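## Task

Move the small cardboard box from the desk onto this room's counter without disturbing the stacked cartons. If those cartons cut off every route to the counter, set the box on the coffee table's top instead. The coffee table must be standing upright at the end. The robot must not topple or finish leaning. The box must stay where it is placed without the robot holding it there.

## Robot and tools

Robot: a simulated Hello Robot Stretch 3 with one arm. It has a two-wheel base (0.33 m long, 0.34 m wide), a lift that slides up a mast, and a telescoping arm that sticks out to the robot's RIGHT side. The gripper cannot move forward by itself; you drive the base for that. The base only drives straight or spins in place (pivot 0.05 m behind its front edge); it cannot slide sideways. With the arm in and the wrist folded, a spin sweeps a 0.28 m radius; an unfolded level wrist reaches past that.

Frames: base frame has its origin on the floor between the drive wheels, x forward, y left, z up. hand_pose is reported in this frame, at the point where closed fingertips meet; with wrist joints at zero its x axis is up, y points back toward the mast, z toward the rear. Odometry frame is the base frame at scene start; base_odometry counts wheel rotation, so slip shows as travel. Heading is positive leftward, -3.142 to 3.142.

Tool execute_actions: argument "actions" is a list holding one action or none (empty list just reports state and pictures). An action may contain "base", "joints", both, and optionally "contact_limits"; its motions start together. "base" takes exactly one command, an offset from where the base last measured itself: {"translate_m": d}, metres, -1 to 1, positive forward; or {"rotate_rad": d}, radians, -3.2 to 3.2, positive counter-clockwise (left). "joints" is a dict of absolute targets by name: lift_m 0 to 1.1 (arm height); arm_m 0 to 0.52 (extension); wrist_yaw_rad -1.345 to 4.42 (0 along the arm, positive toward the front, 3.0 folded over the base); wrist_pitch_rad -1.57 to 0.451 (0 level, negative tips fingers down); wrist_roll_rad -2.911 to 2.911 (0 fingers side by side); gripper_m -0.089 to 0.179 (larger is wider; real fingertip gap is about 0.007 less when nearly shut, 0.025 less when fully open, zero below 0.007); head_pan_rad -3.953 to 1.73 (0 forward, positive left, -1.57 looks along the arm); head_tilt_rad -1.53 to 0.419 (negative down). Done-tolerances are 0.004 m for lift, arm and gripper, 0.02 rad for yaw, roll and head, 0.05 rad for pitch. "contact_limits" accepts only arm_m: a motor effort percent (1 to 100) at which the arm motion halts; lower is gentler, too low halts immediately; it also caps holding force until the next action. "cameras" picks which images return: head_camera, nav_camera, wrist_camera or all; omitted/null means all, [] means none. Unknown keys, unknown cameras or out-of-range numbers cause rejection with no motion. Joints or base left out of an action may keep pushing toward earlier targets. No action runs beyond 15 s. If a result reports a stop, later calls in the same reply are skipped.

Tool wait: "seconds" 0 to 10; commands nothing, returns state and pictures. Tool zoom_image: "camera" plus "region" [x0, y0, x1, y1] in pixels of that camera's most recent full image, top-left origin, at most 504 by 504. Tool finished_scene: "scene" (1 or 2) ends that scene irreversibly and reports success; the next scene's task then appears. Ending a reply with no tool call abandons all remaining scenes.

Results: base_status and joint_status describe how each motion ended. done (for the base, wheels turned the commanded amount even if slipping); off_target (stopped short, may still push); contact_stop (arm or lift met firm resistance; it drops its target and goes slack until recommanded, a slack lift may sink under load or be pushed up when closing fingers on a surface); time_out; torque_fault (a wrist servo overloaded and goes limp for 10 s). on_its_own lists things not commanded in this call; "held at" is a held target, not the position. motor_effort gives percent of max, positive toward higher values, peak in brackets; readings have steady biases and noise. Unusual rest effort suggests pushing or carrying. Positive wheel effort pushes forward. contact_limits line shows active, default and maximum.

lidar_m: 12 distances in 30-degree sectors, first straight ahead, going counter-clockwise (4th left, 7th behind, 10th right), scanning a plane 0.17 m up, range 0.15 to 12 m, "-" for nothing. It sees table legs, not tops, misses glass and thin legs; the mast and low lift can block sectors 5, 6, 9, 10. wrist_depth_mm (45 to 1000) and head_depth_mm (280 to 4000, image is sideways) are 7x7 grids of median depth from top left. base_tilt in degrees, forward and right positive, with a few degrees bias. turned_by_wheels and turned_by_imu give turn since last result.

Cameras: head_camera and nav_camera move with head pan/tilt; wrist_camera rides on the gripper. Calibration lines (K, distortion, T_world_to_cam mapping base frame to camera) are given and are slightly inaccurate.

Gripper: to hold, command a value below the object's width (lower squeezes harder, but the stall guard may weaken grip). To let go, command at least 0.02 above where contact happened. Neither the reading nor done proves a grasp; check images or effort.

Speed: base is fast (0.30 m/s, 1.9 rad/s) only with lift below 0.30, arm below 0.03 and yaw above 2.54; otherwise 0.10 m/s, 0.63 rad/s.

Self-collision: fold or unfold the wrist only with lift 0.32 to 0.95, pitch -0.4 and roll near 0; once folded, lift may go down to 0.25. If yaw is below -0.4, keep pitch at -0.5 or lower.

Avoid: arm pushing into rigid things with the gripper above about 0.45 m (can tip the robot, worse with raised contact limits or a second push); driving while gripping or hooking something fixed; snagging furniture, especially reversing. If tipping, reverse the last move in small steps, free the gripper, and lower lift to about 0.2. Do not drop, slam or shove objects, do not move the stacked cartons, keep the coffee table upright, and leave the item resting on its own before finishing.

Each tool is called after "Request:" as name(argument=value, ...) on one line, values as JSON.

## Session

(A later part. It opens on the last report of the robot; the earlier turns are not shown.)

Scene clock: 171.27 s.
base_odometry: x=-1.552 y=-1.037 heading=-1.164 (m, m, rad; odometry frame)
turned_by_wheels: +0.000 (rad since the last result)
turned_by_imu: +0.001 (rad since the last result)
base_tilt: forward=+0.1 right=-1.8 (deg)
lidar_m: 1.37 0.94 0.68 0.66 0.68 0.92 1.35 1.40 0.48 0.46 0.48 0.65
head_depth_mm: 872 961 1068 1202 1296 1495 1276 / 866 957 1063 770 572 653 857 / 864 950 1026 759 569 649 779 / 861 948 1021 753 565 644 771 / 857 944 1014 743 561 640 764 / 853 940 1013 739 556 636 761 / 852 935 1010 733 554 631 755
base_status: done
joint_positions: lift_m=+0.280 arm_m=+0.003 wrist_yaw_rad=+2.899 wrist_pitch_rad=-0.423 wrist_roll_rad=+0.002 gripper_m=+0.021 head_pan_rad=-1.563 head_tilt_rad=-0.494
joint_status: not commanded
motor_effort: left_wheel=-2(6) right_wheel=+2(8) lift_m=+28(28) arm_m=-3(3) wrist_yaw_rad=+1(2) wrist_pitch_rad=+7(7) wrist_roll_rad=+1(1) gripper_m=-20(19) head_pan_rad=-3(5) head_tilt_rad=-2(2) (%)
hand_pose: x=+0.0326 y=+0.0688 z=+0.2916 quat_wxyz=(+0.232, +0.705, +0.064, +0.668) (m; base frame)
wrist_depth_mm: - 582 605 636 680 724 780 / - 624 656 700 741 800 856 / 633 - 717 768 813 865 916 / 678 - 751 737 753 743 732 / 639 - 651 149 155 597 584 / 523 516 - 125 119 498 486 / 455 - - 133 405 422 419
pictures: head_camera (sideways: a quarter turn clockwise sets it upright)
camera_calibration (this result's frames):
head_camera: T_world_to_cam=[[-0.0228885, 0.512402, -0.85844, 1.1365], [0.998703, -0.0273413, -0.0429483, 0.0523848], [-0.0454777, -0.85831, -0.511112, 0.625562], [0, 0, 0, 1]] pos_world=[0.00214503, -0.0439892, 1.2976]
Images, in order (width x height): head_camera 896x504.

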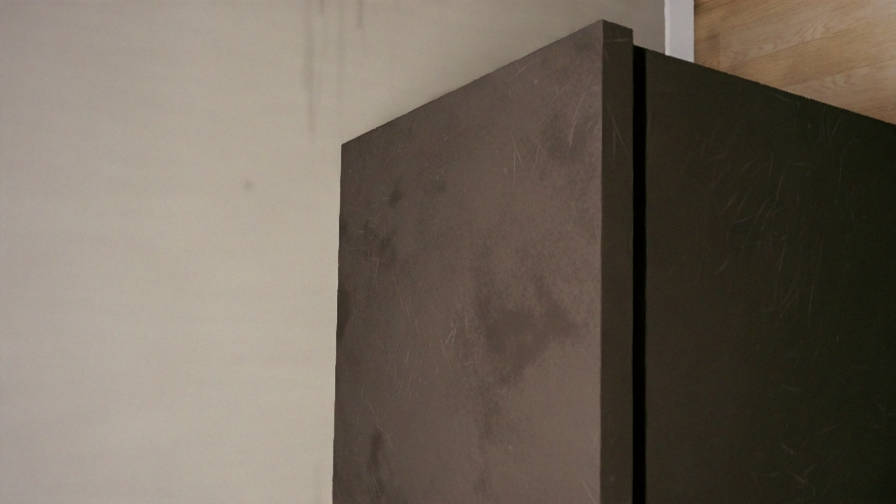

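Request:
execute_actions(actions=[{"joints": {"lift_m": 0.94}}], cameras=[])

Request:
execute_actions(actions=[{"joints": {"lift_m": 1.02, "wrist_yaw_rad": 0.0}}], cameras=[])

Request:
execute_actions(actions=[{"joints": {"arm_m": 0.3}}], cameras=["wrist_camera"])

Scene clock: 186.63 s.
base_odometry: x=-1.552 y=-1.037 heading=-1.164 (m, m, rad; odometry frame)
turned_by_wheels: +0.000 (rad since the last result)
turned_by_imu: +0.001 (rad since the last result)
base_tilt: forward=+0.1 right=-2.0 (deg)
lidar_m: 1.37 0.94 0.68 0.66 0.68 0.92 1.35 1.40 0.48 0.46 0.48 0.64
head_depth_mm: 872 960 1067 1197 1295 - - / 867 955 1061 771 575 - - / 865 952 1025 758 569 618 - / 863 948 1021 752 565 615 - / 858 945 1018 747 562 610 - / 856 939 1015 741 558 621 - / 852 937 1008 732 553 632 754
base_status: not commanded
joint_positions: lift_m=+0.940 arm_m=+0.003 wrist_yaw_rad=+2.899 wrist_pitch_rad=-0.424 wrist_roll_rad=+0.002 gripper_m=+0.021 head_pan_rad=-1.563 head_tilt_rad=-0.494
joint_status: all done
motor_effort: left_wheel=-2(2) right_wheel=+2(2) lift_m=+37(39) arm_m=-3(3) wrist_yaw_rad=+2(1) wrist_pitch_rad=+7(7) wrist_roll_rad=+1(1) gripper_m=-20(20) head_pan_rad=-3(3) head_tilt_rad=-2(3) (%)
hand_pose: x=+0.0326 y=+0.0688 z=+0.9512 quat_wxyz=(+0.232, +0.705, +0.064, +0.668) (m; base frame)
wrist_depth_mm: - 586 606 645 680 733 780 / - 625 658 708 749 800 867 / 625 - 698 763 826 896 954 / 687 - 775 814 879 989 - / 743 - 857 149 156 - - / 817 858 - 125 120 - - / 924 968 - 133 - - -
pictures: none
No camera images: the call's "cameras" was empty. Leave "cameras" out to get every camera's image.

Scene clock: 189.10 s.
base_odometry: x=-1.552 y=-1.037 heading=-1.164 (m, m, rad; odometry frame)
turned_by_wheels: +0.000 (rad since the last result)
turned_by_imu: +0.000 (rad since the last result)
base_tilt: forward=+0.1 right=-1.7 (deg)
lidar_m: 1.37 0.94 0.68 0.66 0.68 0.92 1.35 1.40 0.48 0.46 0.48 0.65
head_depth_mm: 872 960 1055 - - - - / 867 956 1061 846 - - - / 865 955 1028 839 - - - / 862 949 1022 830 - - - / 859 941 1017 746 553 643 767 / 857 942 1013 739 558 636 760 / 856 939 1009 731 552 632 755
base_status: not commanded
joint_positions: lift_m=+1.020 arm_m=+0.003 wrist_yaw_rad=+0.002 wrist_pitch_rad=-0.424 wrist_roll_rad=+0.002 gripper_m=+0.021 head_pan_rad=-1.563 head_tilt_rad=-0.494
joint_status: all done
motor_effort: left_wheel=-2(3) right_wheel=+2(2) lift_m=+37(37) arm_m=-2(4) wrist_yaw_rad=-2(3) wrist_pitch_rad=+7(7) wrist_roll_rad=+1(1) gripper_m=-19(21) head_pan_rad=-3(2) head_tilt_rad=-2(1) (%)
hand_pose: x=-0.0210 y=-0.3720 z=+1.0312 quat_wxyz=(+0.691, +0.150, -0.691, -0.148) (m; base frame)
wrist_depth_mm: 716 723 724 721 715 705 708 / 797 790 790 766 782 761 770 / 662 645 626 618 608 834 829 / 479 469 460 434 445 911 912 / 373 368 374 149 155 364 - / 307 301 211 125 119 291 - / 361 358 363 133 335 352 -
pictures: none
No camera images: the call's "cameras" was empty. Leave "cameras" out to get every camera's image.

Scene clock: 192.50 s.
base_odometry: x=-1.552 y=-1.037 heading=-1.164 (m, m, rad; odometry frame)
turned_by_wheels: +0.000 (rad since the last result)
turned_by_imu: +0.000 (rad since the last result)
base_tilt: forward=+0.2 right=-1.8 (deg)
lidar_m: 1.37 0.94 0.68 0.66 0.68 0.93 1.35 1.40 0.48 0.46 0.48 0.64
head_depth_mm: 872 943 - 1202 1285 1503 1276 / 869 931 1082 767 573 651 854 / 864 928 - 759 569 648 778 / 861 931 - 718 564 644 771 / 858 942 1017 747 560 639 766 / 857 940 1012 740 555 636 759 / 853 934 1010 732 553 631 754
base_status: not commanded
joint_positions: lift_m=+1.020 arm_m=+0.300 wrist_yaw_rad=+0.001 wrist_pitch_rad=-0.424 wrist_roll_rad=+0.002 gripper_m=+0.021 head_pan_rad=-1.563 head_tilt_rad=-0.494
joint_status: all done
motor_effort: left_wheel=-2(2) right_wheel=+2(2) lift_m=+37(37) arm_m=+2(1) wrist_yaw_rad=-1(1) wrist_pitch_rad=+7(7) wrist_roll_rad=+1(1) gripper_m=-19(21) head_pan_rad=-3(3) head_tilt_rad=-2(1) (%)
hand_pose: x=-0.0213 y=-0.6683 z=+1.0312 quat_wxyz=(+0.691, +0.149, -0.692, -0.149) (m; base frame)
wrist_depth_mm: 455 456 451 448 446 442 439 / 498 495 488 489 487 481 483 / 542 546 536 534 520 528 525 / 470 462 450 434 442 568 572 / 369 365 376 149 156 359 647 / 305 302 205 125 120 289 723 / 260 257 247 133 235 247 773
pictures: wrist_camera
camera_calibration (this result's frames):
wrist_camera: T_world_to_cam=[[-0.998741, -0.0374847, -0.0333217, -0.00483474], [0.00826224, 0.532341, -0.84649, 1.27088], [0.0494689, -0.8457, -0.531361, 0.142088], [0, 0, 0, 1]] pos_world=[-0.0223579, -0.556559, 1.15113]
Images, in order (width x height): wrist_camera 644x364.

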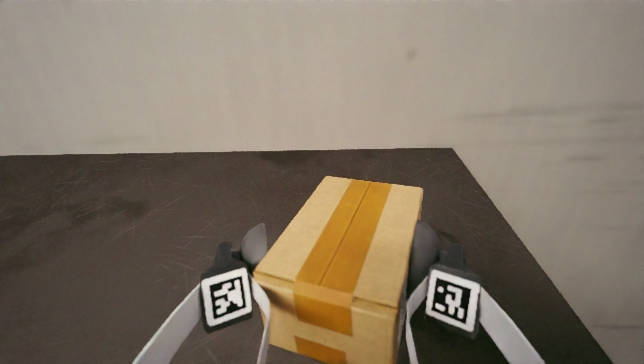

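Request:
execute_actions(actions=[{"joints": {"lift_m": 0.934}}], cameras=[])

Request:
execute_actions(actions=[{"joints": {"gripper_m": 0.15}}], cameras=[])

Request:
execute_actions(actions=[{"joints": {"lift_m": 1.03}}], cameras=["wrist_camera"])

Scene clock: 211.93 s.
base_odometry: x=-1.552 y=-1.037 heading=-1.164 (m, m, rad; odometry frame)
turned_by_wheels: +0.000 (rad since the last result)
turned_by_imu: +0.001 (rad since the last result)
base_tilt: forward=+0.1 right=-1.9 (deg)
lidar_m: 1.37 0.94 0.68 0.66 0.68 0.93 1.35 1.40 0.48 0.46 0.48 0.64
head_depth_mm: 873 960 1065 1165 - 1456 1285 / 868 958 1039 - 564 654 856 / 863 950 1027 - 568 647 777 / 860 948 1036 - 565 644 769 / 859 941 1015 743 561 637 765 / 855 939 1013 741 557 636 759 / 853 938 1009 733 554 632 754
base_status: not commanded
joint_positions: lift_m=+0.934 arm_m=+0.300 wrist_yaw_rad=+0.001 wrist_pitch_rad=-0.424 wrist_roll_rad=+0.002 gripper_m=+0.021 head_pan_rad=-1.563 head_tilt_rad=-0.494
joint_status: all done
motor_effort: left_wheel=-3(2) right_wheel=+2(2) lift_m=+28(35) arm_m=+3(2) wrist_yaw_rad=+0(1) wrist_pitch_rad=+7(7) wrist_roll_rad=+1(1) gripper_m=-20(20) head_pan_rad=-3(3) head_tilt_rad=-2(2) (%)
hand_pose: x=-0.0213 y=-0.6683 z=+0.9456 quat_wxyz=(+0.691, +0.149, -0.692, -0.149) (m; base frame)
wrist_depth_mm: 457 452 452 442 445 445 443 / 494 493 487 494 482 481 480 / 419 414 402 391 381 504 528 / 305 300 294 276 282 282 566 / 237 235 240 149 155 223 220 / 194 193 156 125 120 186 183 / 166 165 159 133 151 158 157
pictures: none
No camera images: the call's "cameras" was empty. Leave "cameras" out to get every camera's image.

Scene clock: 213.73 s.
base_odometry: x=-1.552 y=-1.037 heading=-1.164 (m, m, rad; odometry frame)
turned_by_wheels: +0.000 (rad since the last result)
turned_by_imu: +0.000 (rad since the last result)
base_tilt: forward=+0.1 right=-1.8 (deg)
lidar_m: 1.37 0.94 0.68 0.66 0.68 0.92 1.35 1.40 0.48 0.46 0.47 0.64
head_depth_mm: 871 958 1062 1164 - 1452 1273 / 867 954 1045 - 565 652 855 / 863 949 1024 - 569 649 777 / 863 946 1039 - 564 645 771 / 860 944 1015 730 561 640 765 / 853 942 1014 737 557 636 762 / 853 937 1008 733 553 630 754
base_status: not commanded
joint_positions: lift_m=+0.934 arm_m=+0.300 wrist_yaw_rad=+0.001 wrist_pitch_rad=-0.423 wrist_roll_rad=+0.002 gripper_m=+0.150 head_pan_rad=-1.563 head_tilt_rad=-0.494
joint_status: all done
motor_effort: left_wheel=-3(2) right_wheel=+2(2) lift_m=+28(28) arm_m=+3(3) wrist_yaw_rad=+0(1) wrist_pitch_rad=+7(7) wrist_roll_rad=+1(1) gripper_m=-1(82) head_pan_rad=-3(2) head_tilt_rad=-2(2) (%)
hand_pose: x=-0.0213 y=-0.6684 z=+0.9457 quat_wxyz=(+0.691, +0.149, -0.692, -0.149) (m; base frame)
wrist_depth_mm: 458 458 452 455 448 440 444 / 504 490 495 486 483 482 476 / 424 412 403 393 385 508 525 / 304 300 292 288 283 281 570 / 239 237 233 155 208 232 221 / 197 201 186 128 175 187 184 / 171 160 160 133 155 155 158
pictures: none
No camera images: the call's "cameras" was empty. Leave "cameras" out to get every camera's image.

Scene clock: 215.43 s.
base_odometry: x=-1.552 y=-1.037 heading=-1.164 (m, m, rad; odometry frame)
turned_by_wheels: +0.000 (rad since the last result)
turned_by_imu: +0.000 (rad since the last result)
base_tilt: forward=+0.2 right=-1.9 (deg)
lidar_m: 1.38 0.94 0.68 0.66 0.68 0.92 1.35 1.40 0.48 0.46 0.48 0.65
head_depth_mm: 871 933 - 1202 1292 1499 1274 / 868 929 1082 767 572 653 854 / 862 - - 760 569 648 777 / 861 925 - 689 564 644 773 / 859 945 1019 747 560 640 766 / 855 941 1014 740 556 636 760 / 852 938 1008 733 553 633 753
base_status: not commanded
joint_positions: lift_m=+1.030 arm_m=+0.300 wrist_yaw_rad=+0.001 wrist_pitch_rad=-0.422 wrist_roll_rad=+0.002 gripper_m=+0.150 head_pan_rad=-1.563 head_tilt_rad=-0.494
joint_status: all done
motor_effort: left_wheel=-2(3) right_wheel=+2(2) lift_m=+36(37) arm_m=+3(2) wrist_yaw_rad=+0(0) wrist_pitch_rad=+6(6) wrist_roll_rad=+1(1) gripper_m=+0(0) head_pan_rad=-3(3) head_tilt_rad=-3(2) (%)
hand_pose: x=-0.0213 y=-0.6685 z=+1.0416 quat_wxyz=(+0.691, +0.148, -0.692, -0.148) (m; base frame)
wrist_depth_mm: 458 452 453 445 448 442 440 / 498 489 497 493 485 479 483 / 548 541 538 530 532 525 526 / 494 487 482 473 465 572 567 / 387 385 379 369 366 618 641 / 319 327 312 309 305 302 701 / 280 261 264 216 252 252 781
pictures: wrist_camera
camera_calibration (this result's frames):
wrist_camera: T_world_to_cam=[[-0.998746, -0.0374274, -0.0332545, -0.00455354], [0.00832562, 0.530802, -0.847455, 1.27982], [0.0493695, -0.846669, -0.529824, 0.14519], [0, 0, 0, 1]] pos_world=[-0.0223711, -0.556575, 1.16137]
Images, in order (width x height): wrist_camera 644x364.

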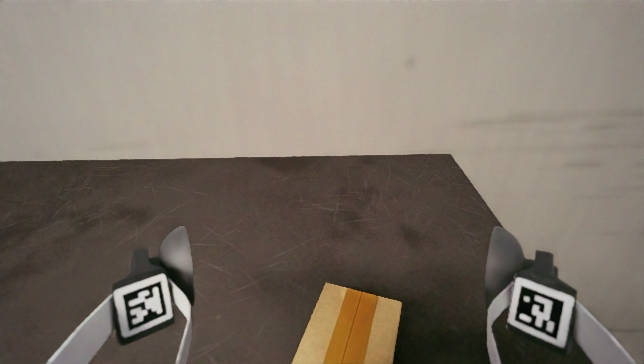

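Request:
finished_scene(scene=2)

The scene is finished: the task was done.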